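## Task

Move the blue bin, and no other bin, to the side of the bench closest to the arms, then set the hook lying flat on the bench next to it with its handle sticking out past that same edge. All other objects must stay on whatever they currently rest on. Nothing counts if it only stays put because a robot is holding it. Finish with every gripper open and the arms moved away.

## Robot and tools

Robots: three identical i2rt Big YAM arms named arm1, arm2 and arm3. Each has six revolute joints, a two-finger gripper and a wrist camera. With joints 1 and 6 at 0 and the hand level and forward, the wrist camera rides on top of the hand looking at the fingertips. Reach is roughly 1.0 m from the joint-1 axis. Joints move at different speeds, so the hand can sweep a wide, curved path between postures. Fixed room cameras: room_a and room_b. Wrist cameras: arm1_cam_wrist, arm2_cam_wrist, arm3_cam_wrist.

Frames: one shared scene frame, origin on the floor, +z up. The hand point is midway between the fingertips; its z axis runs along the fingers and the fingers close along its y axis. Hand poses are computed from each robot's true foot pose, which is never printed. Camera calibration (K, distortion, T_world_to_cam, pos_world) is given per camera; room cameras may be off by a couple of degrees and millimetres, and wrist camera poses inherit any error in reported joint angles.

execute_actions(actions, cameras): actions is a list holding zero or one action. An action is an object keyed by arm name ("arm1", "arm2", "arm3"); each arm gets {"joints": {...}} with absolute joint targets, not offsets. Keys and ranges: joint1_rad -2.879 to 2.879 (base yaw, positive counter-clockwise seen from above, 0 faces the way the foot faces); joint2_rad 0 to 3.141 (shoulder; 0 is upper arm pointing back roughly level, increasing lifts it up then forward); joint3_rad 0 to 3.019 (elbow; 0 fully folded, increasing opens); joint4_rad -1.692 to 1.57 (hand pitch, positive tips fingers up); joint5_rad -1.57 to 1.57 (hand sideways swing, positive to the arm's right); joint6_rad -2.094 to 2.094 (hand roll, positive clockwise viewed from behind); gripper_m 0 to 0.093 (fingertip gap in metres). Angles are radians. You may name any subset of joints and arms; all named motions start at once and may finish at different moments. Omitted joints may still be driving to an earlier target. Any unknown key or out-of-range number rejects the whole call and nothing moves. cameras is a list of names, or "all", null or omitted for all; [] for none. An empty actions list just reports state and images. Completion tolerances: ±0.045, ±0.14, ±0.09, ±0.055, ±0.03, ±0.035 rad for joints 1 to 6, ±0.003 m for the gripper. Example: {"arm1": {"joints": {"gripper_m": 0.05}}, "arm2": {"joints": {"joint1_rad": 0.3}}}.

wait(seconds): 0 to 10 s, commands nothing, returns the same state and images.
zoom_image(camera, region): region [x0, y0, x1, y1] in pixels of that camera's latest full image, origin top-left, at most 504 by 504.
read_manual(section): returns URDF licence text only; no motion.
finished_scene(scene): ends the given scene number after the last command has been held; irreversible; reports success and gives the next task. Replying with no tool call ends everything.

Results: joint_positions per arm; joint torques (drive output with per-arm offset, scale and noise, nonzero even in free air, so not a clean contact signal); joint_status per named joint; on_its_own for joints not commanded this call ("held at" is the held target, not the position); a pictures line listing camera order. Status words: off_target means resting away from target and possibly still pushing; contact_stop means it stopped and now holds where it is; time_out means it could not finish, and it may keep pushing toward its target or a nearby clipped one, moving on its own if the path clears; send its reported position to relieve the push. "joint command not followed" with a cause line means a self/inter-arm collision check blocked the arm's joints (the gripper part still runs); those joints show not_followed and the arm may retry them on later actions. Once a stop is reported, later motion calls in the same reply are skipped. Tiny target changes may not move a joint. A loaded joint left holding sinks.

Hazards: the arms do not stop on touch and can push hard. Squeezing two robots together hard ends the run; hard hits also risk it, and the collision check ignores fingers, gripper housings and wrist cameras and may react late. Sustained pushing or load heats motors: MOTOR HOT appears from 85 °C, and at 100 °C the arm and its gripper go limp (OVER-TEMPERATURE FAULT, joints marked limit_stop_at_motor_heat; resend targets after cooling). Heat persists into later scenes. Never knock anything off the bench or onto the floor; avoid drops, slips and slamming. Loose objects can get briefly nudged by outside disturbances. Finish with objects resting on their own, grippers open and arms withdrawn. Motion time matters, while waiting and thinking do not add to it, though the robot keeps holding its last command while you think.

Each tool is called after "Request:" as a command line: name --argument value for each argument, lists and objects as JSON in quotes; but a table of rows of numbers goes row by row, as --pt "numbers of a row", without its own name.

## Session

Request:
execute_actions --actions '[]'

Scene clock: 0.00 s.
Joint torques (N m, as the arm reports them, + toward a larger angle): no reading
arm1.joint_positions: joint1_rad=+0.120 joint2_rad=+0.466 joint3_rad=+1.507 joint4_rad=-1.401 joint5_rad=-0.037 joint6_rad=+0.535 gripper_m=+0.094
arm1.joint_status: not commanded
arm1.hand: x=-0.9825 y=+0.1314 z=+1.3085 quat_wxyz=(-0.248, +0.447, -0.693, -0.508) (m; scene frame)
arm2.joint_positions: joint1_rad=-0.156 joint2_rad=+0.375 joint3_rad=+1.636 joint4_rad=-1.142 joint5_rad=-0.108 joint6_rad=-0.350 gripper_m=+0.094
arm2.joint_status: not commanded
arm2.hand: x=+0.0022 y=+0.0502 z=+1.4690 quat_wxyz=(-0.654, +0.507, -0.425, -0.367) (m; scene frame)
arm3.joint_positions: joint1_rad=-0.545 joint2_rad=+0.428 joint3_rad=+1.492 joint4_rad=-1.373 joint5_rad=+0.101 joint6_rad=-0.232 gripper_m=+0.094
arm3.joint_status: not commanded
arm3.hand: x=+1.0267 y=+0.1122 z=+1.3294 quat_wxyz=(-0.544, +0.494, -0.636, -0.236) (m; scene frame)
pictures: arm1_cam_wrist, arm2_cam_wrist, arm3_cam_wrist, room_a, room_b
camera_calibration (this result's frames):
arm1_cam_wrist: T_world_to_cam=[[0.866372, -0.0785042, -0.493191, 1.51087], [-0.331103, -0.829605, -0.449585, 0.379805], [-0.373859, 0.552804, -0.744739, 0.662309], [0, 0, 0, 1]] pos_world=[-0.935612, 0.067571, 1.40915]
arm2_cam_wrist: T_world_to_cam=[[0.915731, -0.213335, 0.340477, -0.491676], [0.181255, -0.536933, -0.823923, 1.23849], [0.358585, 0.816205, -0.453018, 0.742695], [0, 0, 0, 1]] pos_world=[-0.0405581, -0.0460969, 1.52428]
arm3_cam_wrist: T_world_to_cam=[[0.886662, -0.395904, 0.238936, -1.18688], [-0.204201, -0.798825, -0.565845, 1.05845], [0.414889, 0.452922, -0.789132, 0.692645], [0, 0, 0, 1]] pos_world=[0.981127, 0.0619081, 1.42909]
Images, in order (width x height): arm1_cam_wrist 504x504, arm2_cam_wrist 504x504, arm3_cam_wrist 504x504, room_a 504x504, room_b 504x504.

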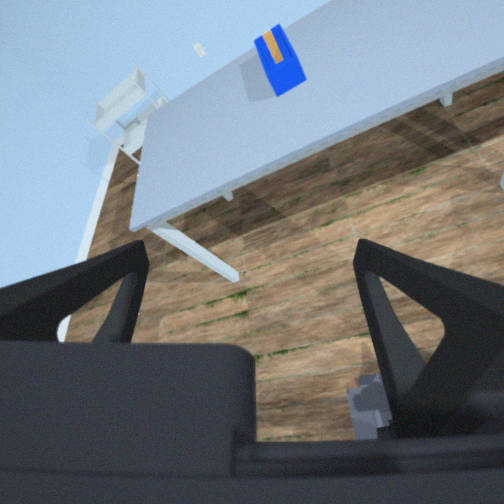

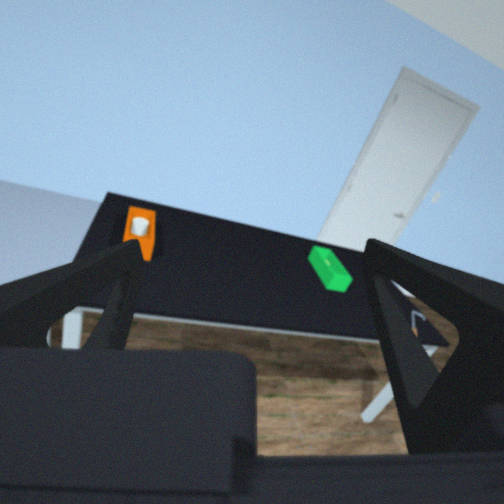

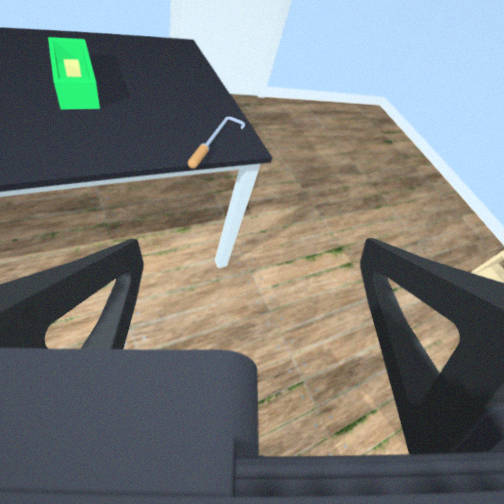

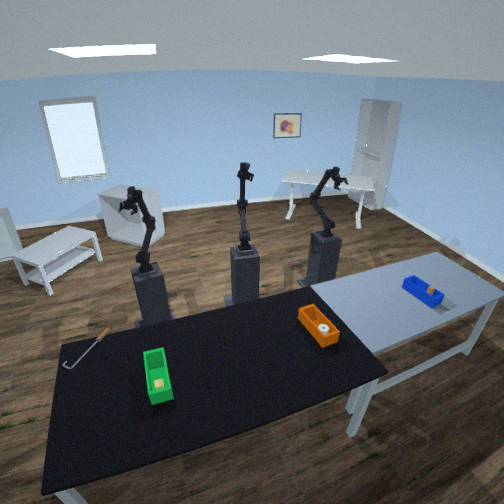

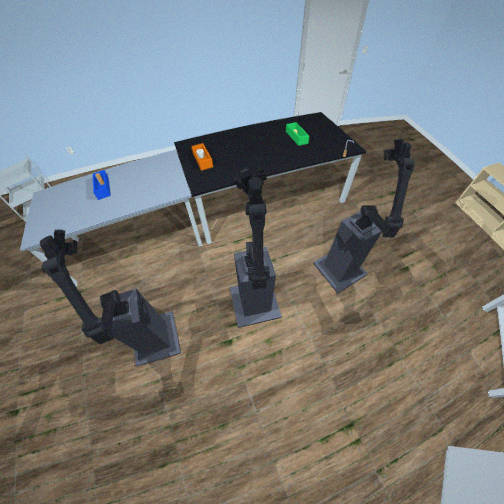

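Request:
zoom_image --camera "room_a" --region '[50, 310, 130, 390]'

Request:
zoom_image --camera "room_b" --region '[310, 120, 380, 180]'

Region (50, 310, 130, 390) of room_a's 504x504 image, scaled by 6.300, with more detail than that image has.

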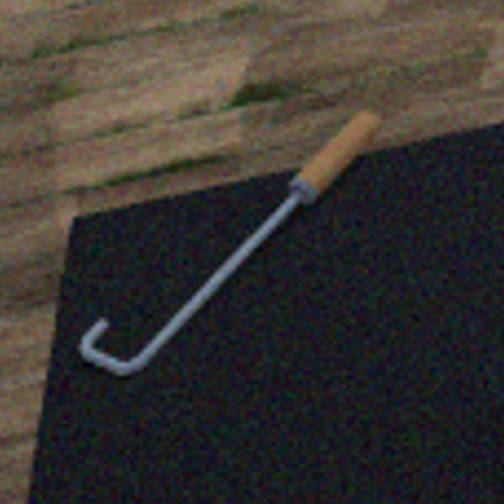

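Region (310, 120, 380, 180) of room_b's 504x504 image, scaled by 7.200, with more detail than that image has; it fills the top 432 rows of this view, and the rest is white.

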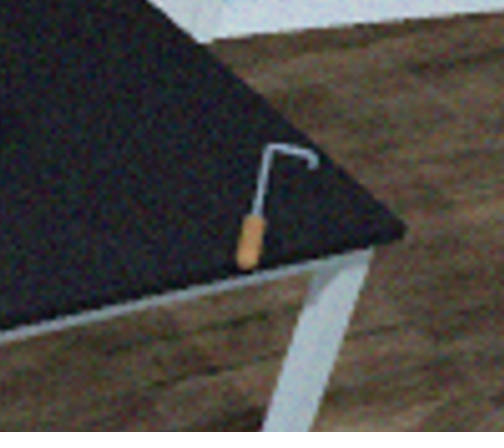

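Request:
execute_actions --actions '[{"arm3":{"joints":{"joint1_rad":-0.483,"joint2_rad":2.15,"joint3_rad":1.85,"joint4_rad":-0.055,"joint5_rad":0.323,"joint6_rad":0.194}}}]' --cameras '["arm3_cam_wrist"]'

Scene clock: 16.60 s.
Joint torques (N m, as the arm reports them, + toward a larger angle): arm1=[ 1.04  5.45  7.79  2.29  0.03 -0.07] | arm2=[0.5  7.49 5.12 1.66 0.15 0.06] | arm3=[  1.55 -24.04  13.58   3.11   0.16   0.13]
arm1.joint_positions: joint1_rad=+0.120 joint2_rad=+0.466 joint3_rad=+1.507 joint4_rad=-1.401 joint5_rad=-0.037 joint6_rad=+0.535 gripper_m=+0.094
arm1.joint_status: not commanded
arm1.hand: x=-0.9825 y=+0.1314 z=+1.3085 quat_wxyz=(-0.248, +0.447, -0.693, -0.508) (m; scene frame)
arm2.joint_positions: joint1_rad=-0.156 joint2_rad=+0.375 joint3_rad=+1.636 joint4_rad=-1.142 joint5_rad=-0.108 joint6_rad=-0.350 gripper_m=+0.094
arm2.joint_status: not commanded
arm2.hand: x=+0.0022 y=+0.0502 z=+1.4690 quat_wxyz=(-0.654, +0.507, -0.425, -0.367) (m; scene frame)
arm3.joint_positions: joint1_rad=-0.487 joint2_rad=+2.170 joint3_rad=+1.819 joint4_rad=-0.076 joint5_rad=+0.321 joint6_rad=+0.185 gripper_m=+0.094
arm3.joint_status: all done
arm3.hand: x=+1.2983 y=+0.8075 z=+0.9012 quat_wxyz=(-0.492, +0.336, -0.763, -0.251) (m; scene frame)
pictures: arm3_cam_wrist
camera_calibration (this result's frames):
arm3_cam_wrist: T_world_to_cam=[[0.762255, -0.645274, -0.0508855, -0.425985], [-0.576119, -0.640521, -0.50776, 1.7297], [0.295051, 0.416358, -0.859995, 0.176143], [0, 0, 0, 1]] pos_world=[1.26925, 0.75969, 1.00808]
Images, in order (width x height): arm3_cam_wrist 504x504.

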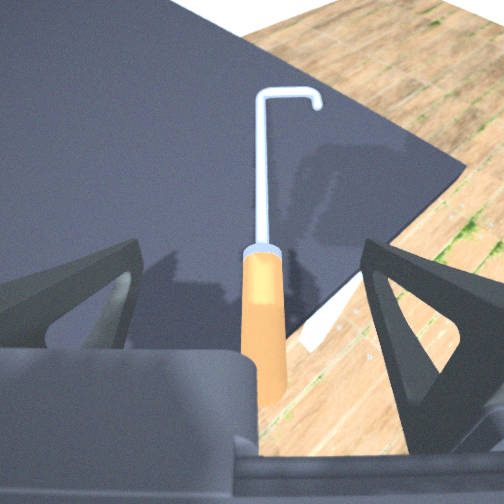

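Request:
execute_actions --actions '[{"arm3":{"joints":{"joint1_rad":-0.5,"joint2_rad":2.31}}}]' --cameras '["arm3_cam_wrist"]'

Scene clock: 20.67 s.
Joint torques (N m, as the arm reports them, + toward a larger angle): arm1=[ 1.03  5.43  7.8   2.27  0.04 -0.07] | arm2=[0.59 7.5  5.02 1.65 0.14 0.06] | arm3=[  0.33 -24.19  13.08   2.11   0.14   0.05]
arm1.joint_positions: joint1_rad=+0.120 joint2_rad=+0.466 joint3_rad=+1.507 joint4_rad=-1.401 joint5_rad=-0.037 joint6_rad=+0.535 gripper_m=+0.094
arm1.joint_status: not commanded
arm1.hand: x=-0.9825 y=+0.1314 z=+1.3085 quat_wxyz=(-0.248, +0.447, -0.693, -0.508) (m; scene frame)
arm2.joint_positions: joint1_rad=-0.156 joint2_rad=+0.375 joint3_rad=+1.636 joint4_rad=-1.142 joint5_rad=-0.108 joint6_rad=-0.350 gripper_m=+0.094
arm2.joint_status: not commanded
arm2.hand: x=+0.0022 y=+0.0502 z=+1.4690 quat_wxyz=(-0.654, +0.507, -0.425, -0.367) (m; scene frame)
arm3.joint_positions: joint1_rad=-0.495 joint2_rad=+2.318 joint3_rad=+1.819 joint4_rad=-0.057 joint5_rad=+0.322 joint6_rad=+0.199 gripper_m=+0.094
arm3.joint_status: all done
arm3.hand: x=+1.3037 y=+0.8060 z=+0.7805 quat_wxyz=(-0.454, +0.352, -0.791, -0.213) (m; scene frame)
pictures: arm3_cam_wrist
camera_calibration (this result's frames):
arm3_cam_wrist: T_world_to_cam=[[0.752006, -0.658939, -0.0169435, -0.439351], [-0.608617, -0.684246, -0.401737, 1.6654], [0.253126, 0.31242, -0.915599, 0.253212], [0, 0, 0, 1]] pos_world=[1.27989, 0.770933, 0.89345]
Images, in order (width x height): arm3_cam_wrist 504x504.

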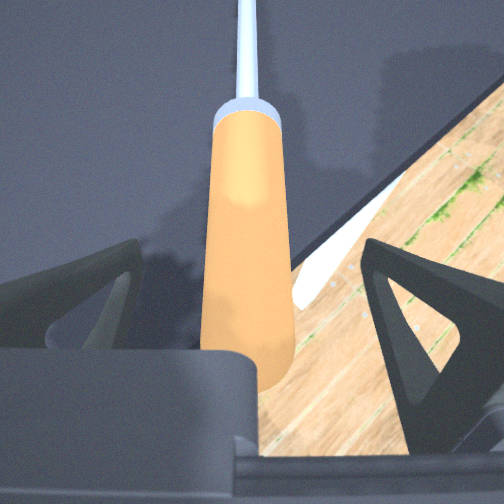

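Request:
execute_actions --actions '[{"arm3":{"joints":{"gripper_m":0}}}]' --cameras '[]'

Request:
execute_actions --actions '[{"arm3":{"joints":{"joint2_rad":1.75,"joint4_rad":-0.8}}}]' --cameras '["arm3_cam_wrist","room_a"]'

Scene clock: 23.77 s.
Joint torques (N m, as the arm reports them, + toward a larger angle): arm1=[ 1.03  5.39  7.79  2.27  0.03 -0.07] | arm2=[0.53 7.53 5.08 1.64 0.14 0.06] | arm3=[ -0.18 -24.29  12.69   1.86   0.17   0.08]
arm1.joint_positions: joint1_rad=+0.120 joint2_rad=+0.466 joint3_rad=+1.507 joint4_rad=-1.401 joint5_rad=-0.037 joint6_rad=+0.535 gripper_m=+0.094
arm1.joint_status: not commanded
arm1.hand: x=-0.9825 y=+0.1314 z=+1.3085 quat_wxyz=(-0.248, +0.447, -0.693, -0.508) (m; scene frame)
arm2.joint_positions: joint1_rad=-0.156 joint2_rad=+0.375 joint3_rad=+1.636 joint4_rad=-1.142 joint5_rad=-0.108 joint6_rad=-0.350 gripper_m=+0.094
arm2.joint_status: not commanded
arm2.hand: x=+0.0022 y=+0.0502 z=+1.4690 quat_wxyz=(-0.654, +0.507, -0.425, -0.367) (m; scene frame)
arm3.joint_positions: joint1_rad=-0.495 joint2_rad=+2.318 joint3_rad=+1.819 joint4_rad=-0.057 joint5_rad=+0.321 joint6_rad=+0.199 gripper_m=+0.030
arm3.joint_status: gripper_m off_target (ended at +0.030, target +0.000)
arm3.hand: x=+1.3036 y=+0.8061 z=+0.7805 quat_wxyz=(-0.454, +0.352, -0.791, -0.213) (m; scene frame)
pictures: none
No camera images: the call's "cameras" was empty. Leave "cameras" out to get every camera's image.

Scene clock: 25.50 s.
Joint torques (N m, as the arm reports them, + toward a larger angle): arm1=[ 1.06  5.46  7.79  2.27  0.03 -0.07] | arm2=[0.86 7.47 5.06 1.64 0.14 0.06] | arm3=[  0.04 -20.99  13.8    2.46   0.3    0.03]
arm1.joint_positions: joint1_rad=+0.120 joint2_rad=+0.466 joint3_rad=+1.507 joint4_rad=-1.401 joint5_rad=-0.037 joint6_rad=+0.535 gripper_m=+0.094
arm1.joint_status: not commanded
arm1.hand: x=-0.9825 y=+0.1314 z=+1.3085 quat_wxyz=(-0.248, +0.447, -0.693, -0.508) (m; scene frame)
arm2.joint_positions: joint1_rad=-0.156 joint2_rad=+0.375 joint3_rad=+1.636 joint4_rad=-1.142 joint5_rad=-0.108 joint6_rad=-0.350 gripper_m=+0.094
arm2.joint_status: not commanded
arm2.hand: x=+0.0022 y=+0.0502 z=+1.4690 quat_wxyz=(-0.654, +0.507, -0.425, -0.367) (m; scene frame)
arm3.joint_positions: joint1_rad=-0.495 joint2_rad=+1.786 joint3_rad=+1.817 joint4_rad=-0.812 joint5_rad=+0.318 joint6_rad=+0.198 gripper_m=+0.030
arm3.joint_status: all done
arm3.hand: x=+1.2555 y=+0.6652 z=+1.0553 quat_wxyz=(-0.382, +0.391, -0.825, -0.143) (m; scene frame)
pictures: arm3_cam_wrist, room_a
camera_calibration (this result's frames):
arm3_cam_wrist: T_world_to_cam=[[0.757637, -0.649604, 0.063249, -0.589177], [-0.628174, -0.752066, -0.199484, 1.50635], [0.177153, 0.111405, -0.977858, 0.855787], [0, 0, 0, 1]] pos_world=[1.24102, 0.654802, 1.17459]
Images, in order (width x height): arm3_cam_wrist 504x504, room_a 504x504.

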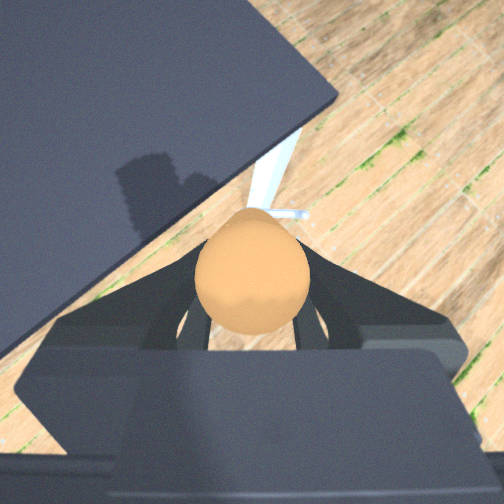

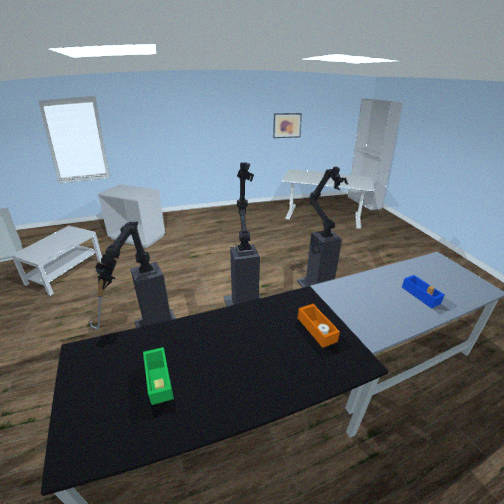

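Request:
execute_actions --actions '[{"arm3":{"joints":{"joint1_rad":-0.3,"joint2_rad":0.93,"joint3_rad":0.98,"joint4_rad":-0.93,"joint5_rad":0,"joint6_rad":0}},"arm2":{"joints":{"joint1_rad":-1.42,"joint2_rad":1.42,"joint3_rad":0.39,"joint4_rad":1.18,"joint5_rad":0,"joint6_rad":0}}}]' --cameras '["room_b"]'

Request:
execute_actions --actions '[{"arm3":{"joints":{"joint1_rad":1.42}}}]' --cameras '["arm2_cam_wrist","arm3_cam_wrist","room_a","room_b"]'

Scene clock: 39.17 s.
Joint torques (N m, as the arm reports them, + toward a larger angle): arm1=[ 1.06  5.41  7.79  2.28  0.03 -0.07] | arm2=[ 0.83 -8.81  5.62  2.07  0.05  0.12] | arm3=[ 0.4  -6.16 14.13  2.17 -0.09 -0.02]
arm1.joint_positions: joint1_rad=+0.120 joint2_rad=+0.466 joint3_rad=+1.507 joint4_rad=-1.401 joint5_rad=-0.037 joint6_rad=+0.535 gripper_m=+0.094
arm1.joint_status: not commanded
arm1.hand: x=-0.9825 y=+0.1314 z=+1.3085 quat_wxyz=(-0.248, +0.447, -0.693, -0.508) (m; scene frame)
arm2.joint_positions: joint1_rad=-1.420 joint2_rad=+1.402 joint3_rad=+0.397 joint4_rad=+1.163 joint5_rad=+0.002 joint6_rad=-0.009 gripper_m=+0.094
arm2.joint_status: all done
arm2.hand: x=+0.4776 y=+0.0010 z=+0.9753 quat_wxyz=(-0.761, +0.003, -0.648, -0.002) (m; scene frame)
arm3.joint_positions: joint1_rad=-0.307 joint2_rad=+0.945 joint3_rad=+0.946 joint4_rad=-0.945 joint5_rad=+0.002 joint6_rad=+0.010 gripper_m=+0.030
arm3.joint_status: all done
arm3.hand: x=+1.0207 y=+0.3840 z=+1.0022 quat_wxyz=(-0.235, +0.611, -0.727, -0.207) (m; scene frame)
pictures: room_b
Images, in order (width x height): room_b 504x504.

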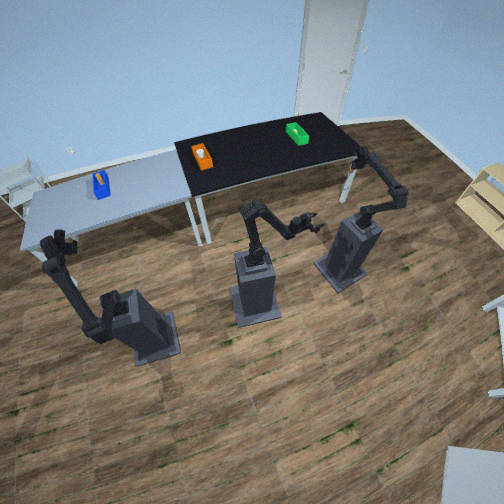

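Scene clock: 41.10 s.
Joint torques (N m, as the arm reports them, + toward a larger angle): arm1=[ 1.07  5.4   7.79  2.27  0.03 -0.07] | arm2=[ 0.49 -8.66  5.65  2.12  0.02  0.12] | arm3=[-0.08 -6.21 13.86  2.26  0.17  0.01]
arm1.joint_positions: joint1_rad=+0.120 joint2_rad=+0.466 joint3_rad=+1.507 joint4_rad=-1.401 joint5_rad=-0.037 joint6_rad=+0.535 gripper_m=+0.094
arm1.joint_status: not commanded
arm1.hand: x=-0.9825 y=+0.1314 z=+1.3085 quat_wxyz=(-0.248, +0.447, -0.693, -0.508) (m; scene frame)
arm2.joint_positions: joint1_rad=-1.420 joint2_rad=+1.402 joint3_rad=+0.397 joint4_rad=+1.163 joint5_rad=+0.002 joint6_rad=-0.009 gripper_m=+0.094
arm2.joint_status: not commanded
arm2.hand: x=+0.4776 y=+0.0010 z=+0.9753 quat_wxyz=(-0.761, +0.003, -0.648, -0.002) (m; scene frame)
arm3.joint_positions: joint1_rad=+1.422 joint2_rad=+0.945 joint3_rad=+0.946 joint4_rad=-0.945 joint5_rad=-0.004 joint6_rad=+0.007 gripper_m=+0.030
arm3.joint_status: all done
arm3.hand: x=+0.5782 y=+0.0081 z=+1.0016 quat_wxyz=(-0.003, +0.950, -0.001, -0.312) (m; scene frame)
pictures: arm2_cam_wrist, arm3_cam_wrist, room_a, room_b
camera_calibration (this result's frames):
arm2_cam_wrist: T_world_to_cam=[[0.0128927, -0.99986, -0.0106554, 0.00509187], [-0.457914, 0.00356927, -0.888989, 1.08733], [0.888903, 0.0163407, -0.457804, 0.140872], [0, 0, 0, 1]] pos_world=[0.372616, -0.00109177, 1.03117]
arm3_cam_wrist: T_world_to_cam=[[0.00012868, 0.999993, 0.00380703, -0.015275], [0.999999, -0.000134594, 0.00155325, -0.572834], [0.00155376, 0.00380682, -0.999992, 1.12103], [0, 0, 0, 1]] pos_world=[0.571093, 0.0109303, 1.12197]
Images, in order (width x height): arm2_cam_wrist 504x504, arm3_cam_wrist 504x504, room_a 504x504, room_b 504x504.

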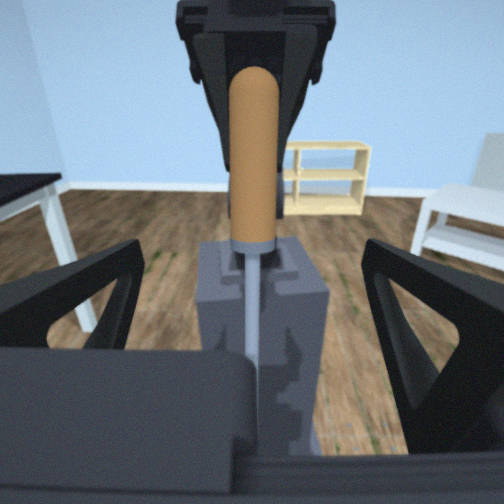

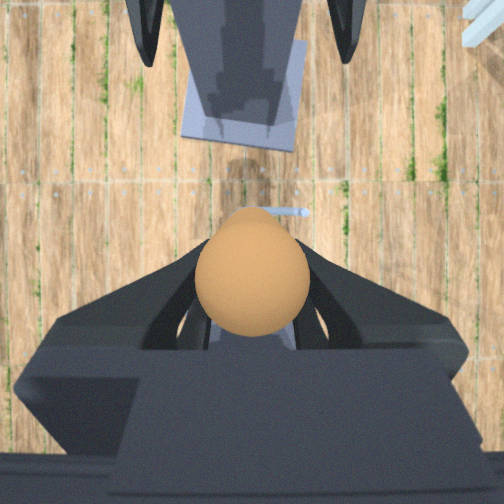

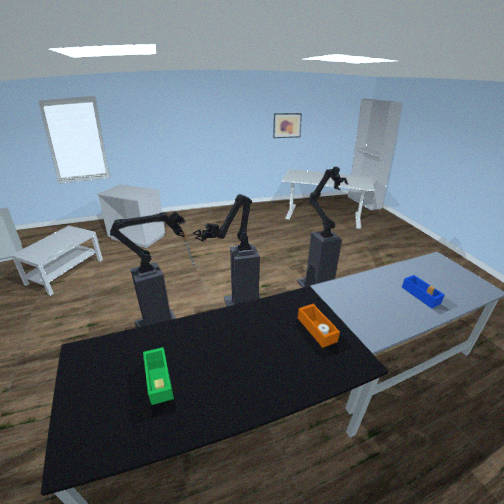

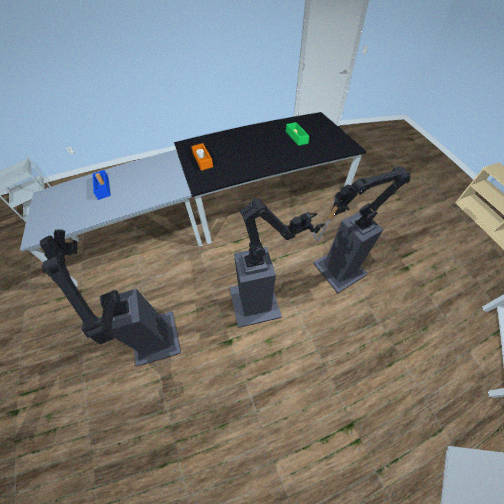

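Request:
execute_actions --actions '[{"arm2":{"joints":{"joint2_rad":1.645,"joint3_rad":0.67,"joint4_rad":1.09}}}]' --cameras '["arm2_cam_wrist","arm3_cam_wrist"]'

Scene clock: 44.60 s.
Joint torques (N m, as the arm reports them, + toward a larger angle): arm1=[ 1.03  5.41  7.79  2.27  0.04 -0.07] | arm2=[  0.56 -13.91   8.51   1.34   0.05   0.12] | arm3=[-0.2  -6.35 13.99  2.23  0.12  0.06]
arm1.joint_positions: joint1_rad=+0.120 joint2_rad=+0.466 joint3_rad=+1.507 joint4_rad=-1.401 joint5_rad=-0.037 joint6_rad=+0.535 gripper_m=+0.094
arm1.joint_status: not commanded
arm1.hand: x=-0.9825 y=+0.1314 z=+1.3085 quat_wxyz=(-0.248, +0.447, -0.693, -0.508) (m; scene frame)
arm2.joint_positions: joint1_rad=-1.420 joint2_rad=+1.636 joint3_rad=+0.641 joint4_rad=+1.097 joint5_rad=+0.002 joint6_rad=-0.009 gripper_m=+0.094
arm2.joint_status: all done
arm2.hand: x=+0.5717 y=+0.0022 z=+0.9525 quat_wxyz=(-0.743, +0.003, -0.670, -0.002) (m; scene frame)
arm3.joint_positions: joint1_rad=+1.422 joint2_rad=+0.945 joint3_rad=+0.946 joint4_rad=-0.945 joint5_rad=-0.004 joint6_rad=+0.007 gripper_m=+0.030
arm3.joint_status: not commanded
arm3.hand: x=+0.5782 y=+0.0081 z=+1.0016 quat_wxyz=(-0.003, +0.950, -0.001, -0.312) (m; scene frame)
pictures: arm2_cam_wrist, arm3_cam_wrist
camera_calibration (this result's frames):
arm2_cam_wrist: T_world_to_cam=[[0.012647, -0.999862, -0.0107349, 0.0050644], [-0.507017, 0.00284091, -0.861931, 1.11246], [0.861843, 0.0163436, -0.506912, 0.109078], [0, 0, 0, 1]] pos_world=[0.469967, 0.000120574, 1.01421]
arm3_cam_wrist: T_world_to_cam=[[0.00012868, 0.999993, 0.00380703, -0.015275], [0.999999, -0.000134594, 0.00155325, -0.572834], [0.00155376, 0.00380682, -0.999992, 1.12103], [0, 0, 0, 1]] pos_world=[0.571093, 0.0109303, 1.12197]
Images, in order (width x height): arm2_cam_wrist 504x504, arm3_cam_wrist 504x504.

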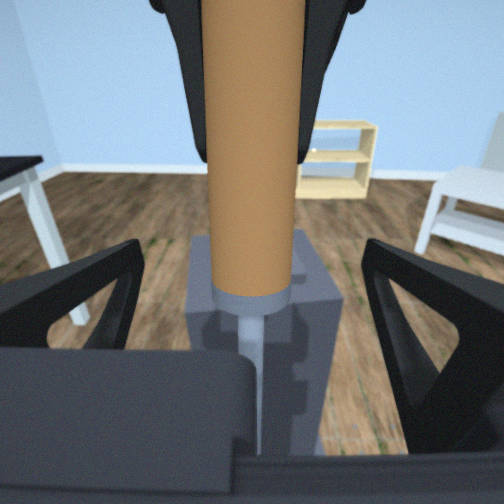

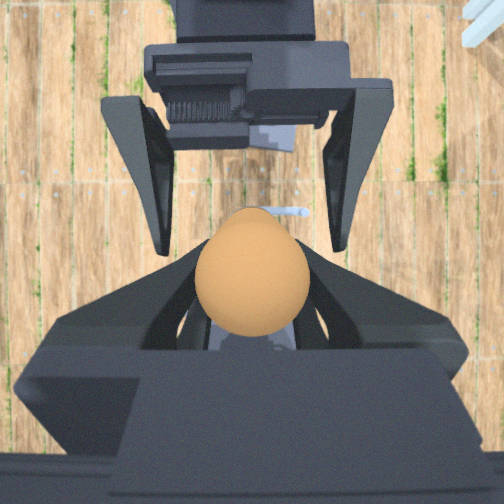

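Request:
execute_actions --actions '[{"arm2":{"joints":{"joint2_rad":1.67,"joint3_rad":0.705}}}]' --cameras '["arm2_cam_wrist"]'

Request:
execute_actions --actions '[{"arm2":{"joints":{"gripper_m":0}}}]' --cameras '["arm2_cam_wrist","arm3_cam_wrist"]'

Scene clock: 48.93 s.
Joint torques (N m, as the arm reports them, + toward a larger angle): arm1=[ 1.09  5.43  7.79  2.27  0.03 -0.07] | arm2=[  0.74 -12.73   9.21   1.33   0.04   0.11] | arm3=[ 0.33 -5.98 13.96  2.39  0.14  0.06]
arm1.joint_positions: joint1_rad=+0.120 joint2_rad=+0.466 joint3_rad=+1.507 joint4_rad=-1.401 joint5_rad=-0.037 joint6_rad=+0.535 gripper_m=+0.094
arm1.joint_status: not commanded
arm1.hand: x=-0.9825 y=+0.1314 z=+1.3085 quat_wxyz=(-0.248, +0.447, -0.693, -0.508) (m; scene frame)
arm2.joint_positions: joint1_rad=-1.420 joint2_rad=+1.647 joint3_rad=+0.667 joint4_rad=+1.097 joint5_rad=+0.002 joint6_rad=-0.009 gripper_m=+0.094
arm2.joint_status: all done
arm2.hand: x=+0.5802 y=+0.0023 z=+0.9586 quat_wxyz=(-0.748, +0.003, -0.664, -0.002) (m; scene frame)
arm3.joint_positions: joint1_rad=+1.422 joint2_rad=+0.945 joint3_rad=+0.946 joint4_rad=-0.945 joint5_rad=-0.004 joint6_rad=+0.007 gripper_m=+0.030
arm3.joint_status: not commanded
arm3.hand: x=+0.5782 y=+0.0081 z=+1.0016 quat_wxyz=(-0.003, +0.950, -0.001, -0.312) (m; scene frame)
pictures: arm2_cam_wrist
camera_calibration (this result's frames):
arm2_cam_wrist: T_world_to_cam=[[0.012716, -0.999862, -0.0107141, 0.00502044], [-0.493476, 0.00304406, -0.869754, 1.12171], [0.869667, 0.0163469, -0.493369, 0.0872951], [0, 0, 0, 1]] pos_world=[0.477555, 0.000178188, 1.01873]
Images, in order (width x height): arm2_cam_wrist 504x504.

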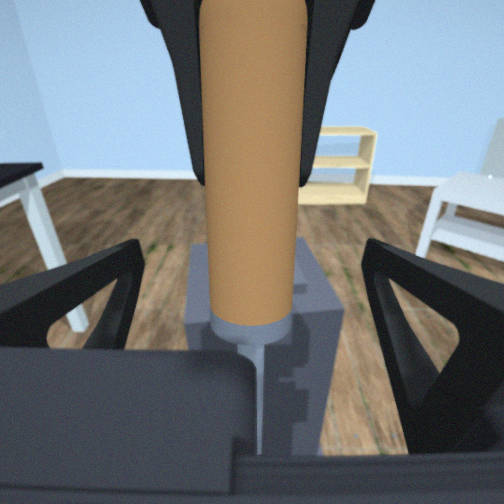

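Scene clock: 49.67 s.
Joint torques (N m, as the arm reports them, + toward a larger angle): arm1=[ 1.08  5.45  7.79  2.27  0.03 -0.07] | arm2=[  0.51 -12.57   9.23   1.32   0.09   0.1 ] | arm3=[ 0.16 -6.34 14.07  2.32  0.13  0.03]
arm1.joint_positions: joint1_rad=+0.120 joint2_rad=+0.466 joint3_rad=+1.507 joint4_rad=-1.401 joint5_rad=-0.037 joint6_rad=+0.535 gripper_m=+0.094
arm1.joint_status: not commanded
arm1.hand: x=-0.9825 y=+0.1314 z=+1.3085 quat_wxyz=(-0.248, +0.447, -0.693, -0.508) (m; scene frame)
arm2.joint_positions: joint1_rad=-1.420 joint2_rad=+1.647 joint3_rad=+0.668 joint4_rad=+1.097 joint5_rad=+0.001 joint6_rad=-0.006 gripper_m=+0.030
arm2.joint_status: gripper_m off_target (ended at +0.030, target +0.000)
arm2.hand: x=+0.5803 y=+0.0026 z=+0.9587 quat_wxyz=(-0.748, +0.003, -0.664, -0.004) (m; scene frame)
arm3.joint_positions: joint1_rad=+1.422 joint2_rad=+0.945 joint3_rad=+0.946 joint4_rad=-0.945 joint5_rad=-0.004 joint6_rad=+0.007 gripper_m=+0.030
arm3.joint_status: not commanded
arm3.hand: x=+0.5782 y=+0.0080 z=+1.0016 quat_wxyz=(-0.003, +0.950, -0.001, -0.312) (m; scene frame)
pictures: arm2_cam_wrist, arm3_cam_wrist
camera_calibration (this result's frames):
arm2_cam_wrist: T_world_to_cam=[[0.0145029, -0.999813, -0.012805, 0.00625027], [-0.49349, 0.00398072, -0.869743, 1.12183], [0.869631, 0.0189329, -0.49334, 0.0872151], [0, 0, 0, 1]] pos_world=[0.477678, 0.000132158, 1.01881]
arm3_cam_wrist: T_world_to_cam=[[-0.0000976228, 0.999994, 0.00349993, -0.014771], [0.999999, 0.0000921792, 0.00155545, -0.572838], [0.00155512, 0.00350008, -0.999993, 1.12103], [0, 0, 0, 1]] pos_world=[0.571093, 0.0109, 1.12197]
Images, in order (width x height): arm2_cam_wrist 504x504, arm3_cam_wrist 504x504.

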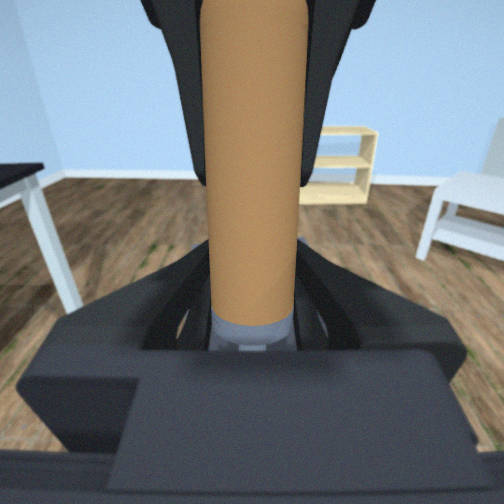

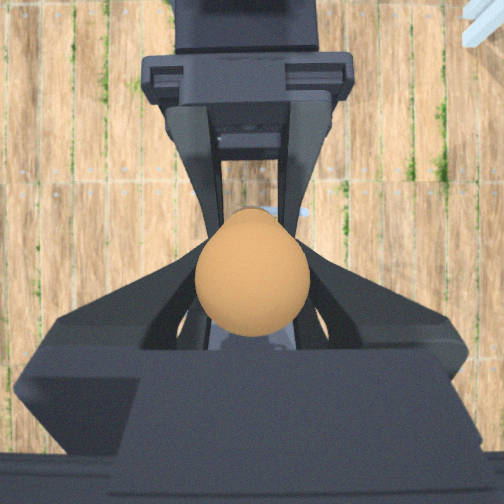

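Request:
execute_actions --actions '[{"arm3":{"joints":{"gripper_m":0.09}},"arm1":{"joints":{"joint1_rad":-0.81,"joint2_rad":1.3,"joint3_rad":1.85,"joint4_rad":-1.64,"joint5_rad":0,"joint6_rad":-1.86}}}]' --cameras '[]'

Request:
execute_actions --actions '[{"arm3":{"joints":{"joint2_rad":0.45}}}]' --cameras '["arm2_cam_wrist"]'

Request:
execute_actions --actions '[{"arm2":{"joints":{"joint1_rad":0.8}},"arm3":{"joints":{"joint1_rad":0}}}]' --cameras '[]'

Request:
execute_actions --actions '[{"arm2":{"joints":{"joint1_rad":1.14,"joint2_rad":2.09,"joint3_rad":0.96,"joint4_rad":1.35}}}]' --cameras '["room_b"]'

Request:
execute_actions --actions '[{"arm1":{"joints":{"joint2_rad":1.68}}}]' --cameras '["arm1_cam_wrist","arm2_cam_wrist"]'

Scene clock: 56.57 s.
Joint torques (N m, as the arm reports them, + toward a larger angle): arm1=[ 1.44 -7.44 11.03  0.64 -0.01 -0.08] | arm2=[  0.59 -15.51   8.97   1.97   0.09   0.1 ] | arm3=[-0.21 -5.99 14.01  2.21  0.13  0.06]
arm1.joint_positions: joint1_rad=-0.816 joint2_rad=+1.298 joint3_rad=+1.817 joint4_rad=-1.632 joint5_rad=-0.001 joint6_rad=-1.852 gripper_m=+0.094
arm1.joint_status: all done
arm1.hand: x=-0.6435 y=+0.2735 z=+1.1877 quat_wxyz=(-0.189, +0.934, -0.275, +0.126) (m; scene frame)
arm2.joint_positions: joint1_rad=-1.420 joint2_rad=+1.675 joint3_rad=+0.668 joint4_rad=+1.079 joint5_rad=+0.001 joint6_rad=-0.006 gripper_m=+0.030
arm2.joint_status: not commanded
arm2.hand: x=+0.5828 y=+0.0027 z=+0.9390 quat_wxyz=(-0.733, +0.003, -0.681, -0.004) (m; scene frame)
arm3.joint_positions: joint1_rad=+1.422 joint2_rad=+0.942 joint3_rad=+0.946 joint4_rad=-0.944 joint5_rad=-0.003 joint6_rad=+0.007 gripper_m=+0.090
arm3.joint_status: all done
arm3.hand: x=+0.5784 y=+0.0081 z=+1.0025 quat_wxyz=(-0.003, +0.950, -0.001, -0.314) (m; scene frame)
pictures: none
No camera images: the call's "cameras" was empty. Leave "cameras" out to get every camera's image.

Scene clock: 57.77 s.
Joint torques (N m, as the arm reports them, + toward a larger angle): arm1=[ 1.44 -7.62 11.02  0.64 -0.01 -0.06] | arm2=[  0.69 -15.49   8.99   1.96   0.1    0.09] | arm3=[-0.02  1.98 13.24  2.96  0.14  0.02]
arm1.joint_positions: joint1_rad=-0.816 joint2_rad=+1.298 joint3_rad=+1.817 joint4_rad=-1.632 joint5_rad=-0.001 joint6_rad=-1.853 gripper_m=+0.094
arm1.joint_status: not commanded
arm1.hand: x=-0.6435 y=+0.2735 z=+1.1877 quat_wxyz=(-0.189, +0.934, -0.274, +0.126) (m; scene frame)
arm2.joint_positions: joint1_rad=-1.420 joint2_rad=+1.675 joint3_rad=+0.668 joint4_rad=+1.079 joint5_rad=+0.001 joint6_rad=-0.006 gripper_m=+0.030
arm2.joint_status: not commanded
arm2.hand: x=+0.5828 y=+0.0027 z=+0.9390 quat_wxyz=(-0.733, +0.003, -0.681, -0.004) (m; scene frame)
arm3.joint_positions: joint1_rad=+1.422 joint2_rad=+0.439 joint3_rad=+0.946 joint4_rad=-0.944 joint5_rad=-0.003 joint6_rad=+0.007 gripper_m=+0.090
arm3.joint_status: all done
arm3.hand: x=+0.6960 y=+0.0063 z=+1.1563 quat_wxyz=(-0.002, +0.841, +0.001, -0.540) (m; scene frame)
pictures: arm2_cam_wrist
camera_calibration (this result's frames):
arm2_cam_wrist: T_world_to_cam=[[0.0142051, -0.999815, -0.0129413, 0.00641576], [-0.532448, 0.00339136, -0.846456, 1.10673], [0.846344, 0.0189146, -0.532302, 0.12545], [0, 0, 0, 1]] pos_world=[0.483014, 0.00028842, 1.00366]
Images, in order (width x height): arm2_cam_wrist 504x504.

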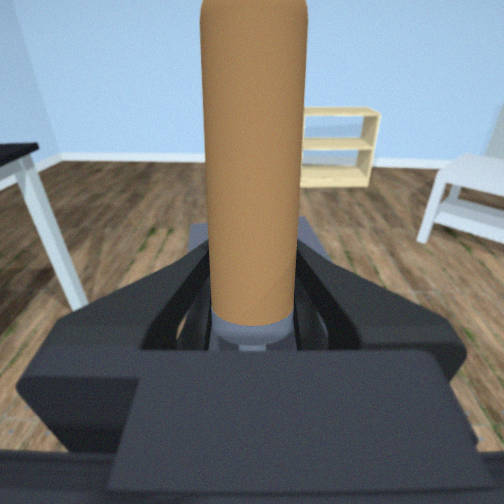

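Scene clock: 60.00 s.
Joint torques (N m, as the arm reports them, + toward a larger angle): arm1=[ 1.39 -7.64 11.02  0.64 -0.01 -0.06] | arm2=[ -0.01 -15.42   8.96   1.92   0.24   0.09] | arm3=[-0.44  2.04 13.22  2.77  0.01  0.01]
arm1.joint_positions: joint1_rad=-0.816 joint2_rad=+1.298 joint3_rad=+1.817 joint4_rad=-1.632 joint5_rad=-0.001 joint6_rad=-1.853 gripper_m=+0.094
arm1.joint_status: not commanded
arm1.hand: x=-0.6435 y=+0.2735 z=+1.1877 quat_wxyz=(-0.189, +0.934, -0.274, +0.126) (m; scene frame)
arm2.joint_positions: joint1_rad=+0.806 joint2_rad=+1.675 joint3_rad=+0.668 joint4_rad=+1.079 joint5_rad=-0.003 joint6_rad=-0.006 gripper_m=+0.030
arm2.joint_status: all done
arm2.hand: x=-0.3530 y=+0.4510 z=+0.9403 quat_wxyz=(-0.323, +0.614, -0.292, -0.659) (m; scene frame)
arm3.joint_positions: joint1_rad=+0.003 joint2_rad=+0.439 joint3_rad=+0.946 joint4_rad=-0.944 joint5_rad=+0.000 joint6_rad=+0.007 gripper_m=+0.090
arm3.joint_status: all done
arm3.hand: x=+0.9213 y=+0.2677 z=+1.1574 quat_wxyz=(-0.350, +0.634, -0.551, -0.414) (m; scene frame)
pictures: none
No camera images: the call's "cameras" was empty. Leave "cameras" out to get every camera's image.

Scene clock: 61.37 s.
Joint torques (N m, as the arm reports them, + toward a larger angle): arm1=[ 1.44 -7.62 11.02  0.64 -0.01 -0.06] | arm2=[  1.15 -22.87   6.94   2.75   0.15   0.07] | arm3=[-0.05  2.47 13.17  3.   -0.02  0.06]
arm1.joint_positions: joint1_rad=-0.816 joint2_rad=+1.298 joint3_rad=+1.817 joint4_rad=-1.632 joint5_rad=-0.001 joint6_rad=-1.853 gripper_m=+0.094
arm1.joint_status: not commanded
arm1.hand: x=-0.6435 y=+0.2735 z=+1.1877 quat_wxyz=(-0.189, +0.934, -0.274, +0.126) (m; scene frame)
arm2.joint_positions: joint1_rad=+1.135 joint2_rad=+2.119 joint3_rad=+0.932 joint4_rad=+1.314 joint5_rad=-0.001 joint6_rad=-0.004 gripper_m=+0.030
arm2.joint_status: all done
arm2.hand: x=-0.5523 y=+0.3593 z=+0.8396 quat_wxyz=(-0.217, +0.634, -0.183, -0.719) (m; scene frame)
arm3.joint_positions: joint1_rad=+0.003 joint2_rad=+0.439 joint3_rad=+0.946 joint4_rad=-0.944 joint5_rad=+0.000 joint6_rad=+0.007 gripper_m=+0.090
arm3.joint_status: not commanded
arm3.hand: x=+0.9213 y=+0.2677 z=+1.1574 quat_wxyz=(-0.350, +0.634, -0.551, -0.414) (m; scene frame)
pictures: room_b
Images, in order (width x height): room_b 504x504.

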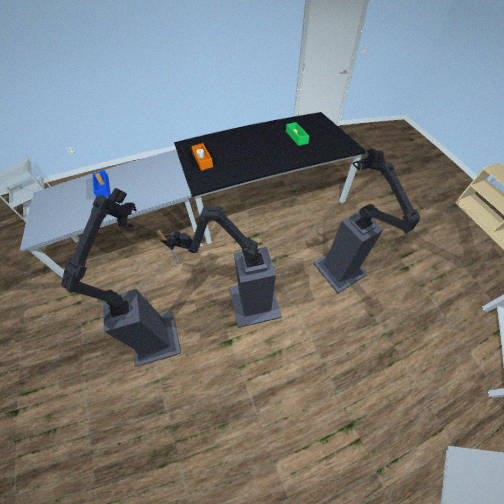

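Scene clock: 62.80 s.
Joint torques (N m, as the arm reports them, + toward a larger angle): arm1=[  1.36 -14.66  10.97  -0.05  -0.02  -0.09] | arm2=[  0.88 -22.56   6.89   2.81   0.15   0.08] | arm3=[ 0.31  2.04 13.19  2.67  0.04  0.05]
arm1.joint_positions: joint1_rad=-0.816 joint2_rad=+1.693 joint3_rad=+1.823 joint4_rad=-1.633 joint5_rad=-0.001 joint6_rad=-1.853 gripper_m=+0.094
arm1.joint_status: all done
arm1.hand: x=-0.5632 y=+0.3410 z=+1.0076 quat_wxyz=(-0.026, +0.959, -0.282, +0.022) (m; scene frame)
arm2.joint_positions: joint1_rad=+1.135 joint2_rad=+2.119 joint3_rad=+0.932 joint4_rad=+1.314 joint5_rad=-0.001 joint6_rad=-0.004 gripper_m=+0.030
arm2.joint_status: not commanded
arm2.hand: x=-0.5523 y=+0.3593 z=+0.8396 quat_wxyz=(-0.217, +0.634, -0.183, -0.719) (m; scene frame)
arm3.joint_positions: joint1_rad=+0.003 joint2_rad=+0.439 joint3_rad=+0.946 joint4_rad=-0.944 joint5_rad=+0.000 joint6_rad=+0.007 gripper_m=+0.090
arm3.joint_status: not commanded
arm3.hand: x=+0.9213 y=+0.2677 z=+1.1574 quat_wxyz=(-0.350, +0.634, -0.551, -0.414) (m; scene frame)
pictures: arm1_cam_wrist, arm2_cam_wrist
camera_calibration (this result's frames):
arm1_cam_wrist: T_world_to_cam=[[0.547873, 0.834874, 0.0531007, -0.0256954], [0.656271, -0.468296, 0.591614, -0.0590398], [0.51879, -0.289281, -0.804471, 1.32916], [0, 0, 0, 1]] pos_world=[-0.636733, 0.378306, 1.10557]
arm2_cam_wrist: T_world_to_cam=[[0.540084, 0.841609, -0.00197319, -0.00258394], [0.407294, -0.263422, -0.874483, 1.05546], [-0.736492, 0.47149, -0.485053, -0.0499646], [0, 0, 0, 1]] pos_world=[-0.465287, 0.303765, 0.898743]
Images, in order (width x height): arm1_cam_wrist 504x504, arm2_cam_wrist 504x504.

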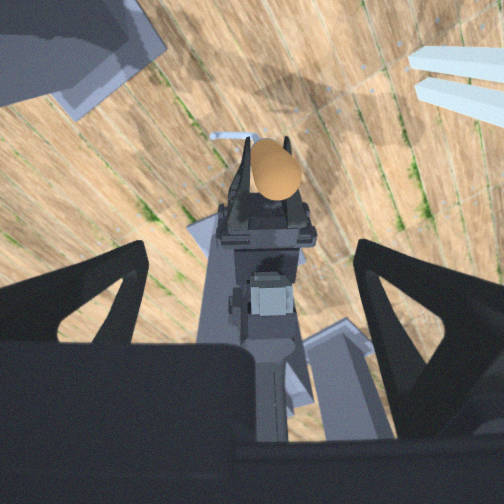

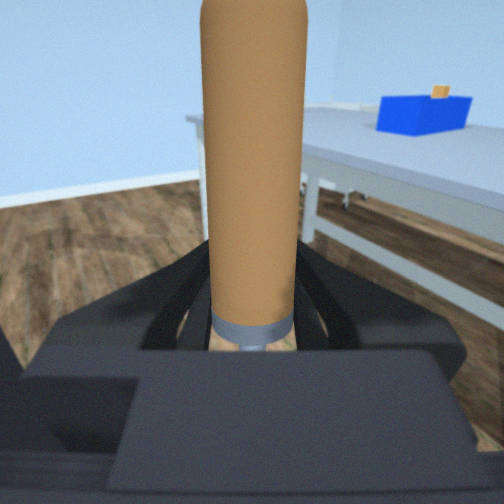

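Request:
execute_actions --actions '[{"arm2":{"joints":{"joint2_rad":2.15,"joint4_rad":1.56}},"arm1":{"joints":{"joint1_rad":-0.795}}}]' --cameras '["arm1_cam_wrist","arm2_cam_wrist"]'

Scene clock: 69.23 s.
Joint torques (N m, as the arm reports them, + toward a larger angle): arm1=[  1.15 -15.05  10.95  -0.05  -0.02  -0.09] | arm2=[  0.76 -20.17   6.51   2.85   0.16   0.07] | arm3=[-0.51  2.43 13.08  2.84  0.03  0.07]
arm1.joint_positions: joint1_rad=-0.800 joint2_rad=+1.693 joint3_rad=+1.823 joint4_rad=-1.633 joint5_rad=-0.001 joint6_rad=-1.853 gripper_m=+0.094
arm1.joint_status: all done
arm1.hand: x=-0.5689 y=+0.3475 z=+1.0076 quat_wxyz=(-0.026, +0.961, -0.274, +0.022) (m; scene frame)
arm2.joint_positions: joint1_rad=+1.135 joint2_rad=+2.152 joint3_rad=+0.932 joint4_rad=+1.520 joint5_rad=-0.001 joint6_rad=-0.004 gripper_m=+0.030
arm2.joint_status: all done
arm2.hand: x=-0.5428 y=+0.3529 z=+0.8680 quat_wxyz=(-0.232, +0.569, -0.164, -0.771) (m; scene frame)
arm3.joint_positions: joint1_rad=+0.003 joint2_rad=+0.439 joint3_rad=+0.946 joint4_rad=-0.944 joint5_rad=+0.000 joint6_rad=+0.007 gripper_m=+0.090
arm3.joint_status: not commanded
arm3.hand: x=+0.9213 y=+0.2677 z=+1.1574 quat_wxyz=(-0.350, +0.634, -0.551, -0.414) (m; scene frame)
pictures: arm1_cam_wrist, arm2_cam_wrist
camera_calibration (this result's frames):
arm1_cam_wrist: T_world_to_cam=[[0.534112, 0.843754, 0.0529526, -0.0387491], [0.663934, -0.45741, 0.591581, -0.0515468], [0.52337, -0.280813, -0.804505, 1.33367], [0, 0, 0, 1]] pos_world=[-0.643082, 0.383629, 1.10549]
arm2_cam_wrist: T_world_to_cam=[[0.538964, 0.842328, -0.000994451, -0.00400697], [0.275025, -0.17709, -0.944987, 1.03364], [-0.796165, 0.50904, -0.327107, -0.208926], [0, 0, 0, 1]] pos_world=[-0.448457, 0.292775, 0.908433]
Images, in order (width x height): arm1_cam_wrist 504x504, arm2_cam_wrist 504x504.

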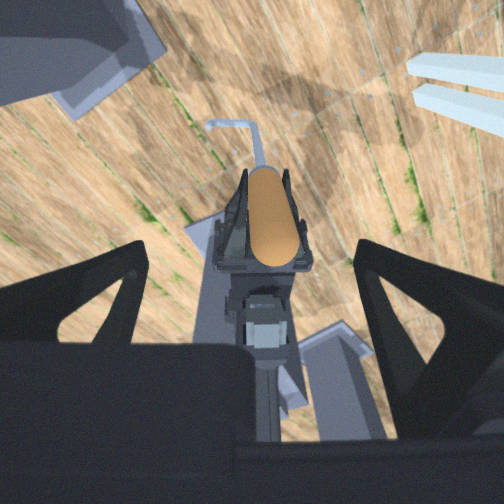

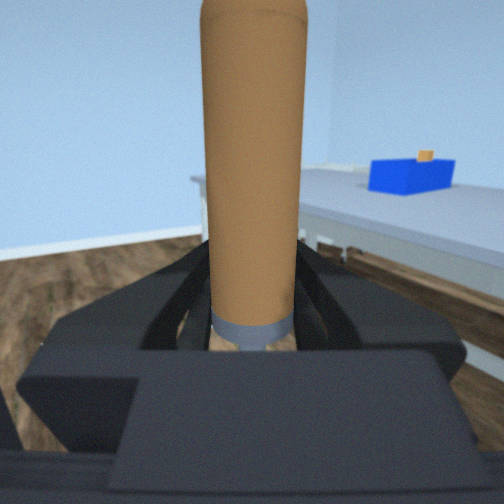

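Request:
execute_actions --actions '[{"arm1":{"joints":{"joint1_rad":-0.845,"joint2_rad":1.79,"joint3_rad":1.9,"joint6_rad":-1.89}}}]' --cameras '["arm1_cam_wrist","arm2_cam_wrist"]'

Scene clock: 75.50 s.
Joint torques (N m, as the arm reports them, + toward a larger angle): arm1=[  1.04 -15.96  11.84  -0.17  -0.02  -0.11] | arm2=[  0.99 -19.97   6.56   2.83   0.16   0.08] | arm3=[-0.12  2.59 13.38  2.74  0.03  0.02]
arm1.joint_positions: joint1_rad=-0.847 joint2_rad=+1.796 joint3_rad=+1.860 joint4_rad=-1.634 joint5_rad=-0.001 joint6_rad=-1.882 gripper_m=+0.094
arm1.joint_status: all done
arm1.hand: x=-0.5341 y=+0.3428 z=+0.9683 quat_wxyz=(+0.002, +0.959, -0.284, +0.004) (m; scene frame)
arm2.joint_positions: joint1_rad=+1.135 joint2_rad=+2.152 joint3_rad=+0.932 joint4_rad=+1.520 joint5_rad=-0.001 joint6_rad=-0.004 gripper_m=+0.030
arm2.joint_status: not commanded
arm2.hand: x=-0.5428 y=+0.3529 z=+0.8680 quat_wxyz=(-0.232, +0.569, -0.164, -0.771) (m; scene frame)
arm3.joint_positions: joint1_rad=+0.003 joint2_rad=+0.439 joint3_rad=+0.946 joint4_rad=-0.944 joint5_rad=+0.000 joint6_rad=+0.007 gripper_m=+0.090
arm3.joint_status: not commanded
arm3.hand: x=+0.9213 y=+0.2677 z=+1.1574 quat_wxyz=(-0.350, +0.634, -0.551, -0.414) (m; scene frame)
pictures: arm1_cam_wrist, arm2_cam_wrist
camera_calibration (this result's frames):
arm1_cam_wrist: T_world_to_cam=[[0.55137, 0.834187, -0.0111038, 0.0232605], [0.68441, -0.444681, 0.577791, -0.0336932], [0.477048, -0.326176, -0.816109, 1.28463], [0, 0, 0, 1]] pos_world=[-0.602594, 0.384629, 1.06812]
arm2_cam_wrist: T_world_to_cam=[[0.538964, 0.842328, -0.000994451, -0.00400697], [0.275025, -0.17709, -0.944987, 1.03364], [-0.796165, 0.50904, -0.327107, -0.208926], [0, 0, 0, 1]] pos_world=[-0.448457, 0.292775, 0.908433]
Images, in order (width x height): arm1_cam_wrist 504x504, arm2_cam_wrist 504x504.

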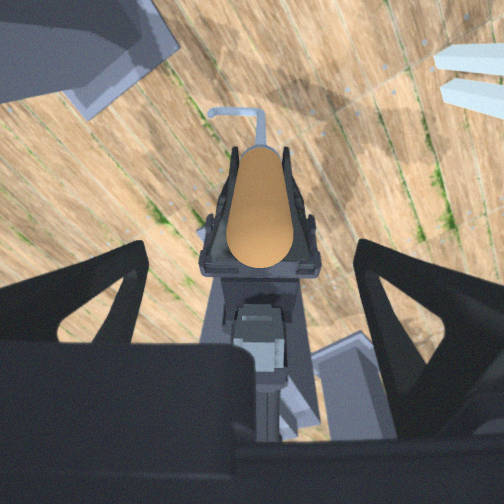

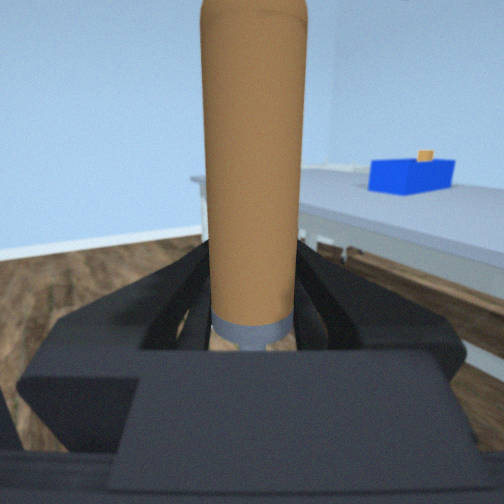

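Request:
execute_actions --actions '[{"arm1":{"joints":{"joint1_rad":-0.835,"joint3_rad":1.74,"joint4_rad":-1.49}}}]' --cameras '["arm1_cam_wrist","arm2_cam_wrist"]'

Scene clock: 81.93 s.
Joint torques (N m, as the arm reports them, + toward a larger angle): arm1=[  1.5  -15.56   9.8    0.64  -0.02  -0.1 ] | arm2=[  0.93 -20.33   6.48   2.85   0.15   0.08] | arm3=[ 0.09  2.27 13.31  2.58  0.03  0.02]
arm1.joint_positions: joint1_rad=-0.842 joint2_rad=+1.793 joint3_rad=+1.728 joint4_rad=-1.501 joint5_rad=-0.001 joint6_rad=-1.883 gripper_m=+0.094
arm1.joint_status: all done
arm1.hand: x=-0.5356 y=+0.3445 z=+0.9196 quat_wxyz=(+0.000, +0.960, -0.281, +0.005) (m; scene frame)
arm2.joint_positions: joint1_rad=+1.135 joint2_rad=+2.152 joint3_rad=+0.932 joint4_rad=+1.520 joint5_rad=-0.001 joint6_rad=-0.004 gripper_m=+0.030
arm2.joint_status: not commanded
arm2.hand: x=-0.5428 y=+0.3529 z=+0.8680 quat_wxyz=(-0.232, +0.569, -0.164, -0.771) (m; scene frame)
arm3.joint_positions: joint1_rad=+0.003 joint2_rad=+0.439 joint3_rad=+0.946 joint4_rad=-0.944 joint5_rad=+0.000 joint6_rad=+0.007 gripper_m=+0.090
arm3.joint_status: not commanded
arm3.hand: x=+0.9213 y=+0.2677 z=+1.1574 quat_wxyz=(-0.350, +0.634, -0.551, -0.414) (m; scene frame)
pictures: arm1_cam_wrist, arm2_cam_wrist
camera_calibration (this result's frames):
arm1_cam_wrist: T_world_to_cam=[[0.546903, 0.837165, -0.00714719, 0.0150614], [0.684942, -0.442517, 0.578821, -0.0051196], [0.481406, -0.321455, -0.815423, 1.24617], [0, 0, 0, 1]] pos_world=[-0.604646, 0.385714, 1.01923]
arm2_cam_wrist: T_world_to_cam=[[0.538964, 0.842328, -0.000994451, -0.00400697], [0.275025, -0.17709, -0.944987, 1.03364], [-0.796165, 0.50904, -0.327107, -0.208926], [0, 0, 0, 1]] pos_world=[-0.448457, 0.292775, 0.908433]
Images, in order (width x height): arm1_cam_wrist 504x504, arm2_cam_wrist 504x504.

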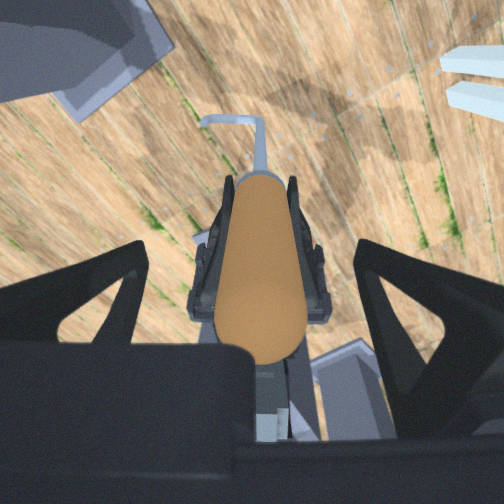

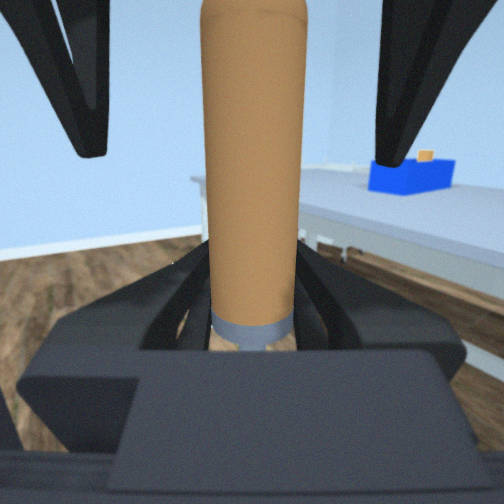

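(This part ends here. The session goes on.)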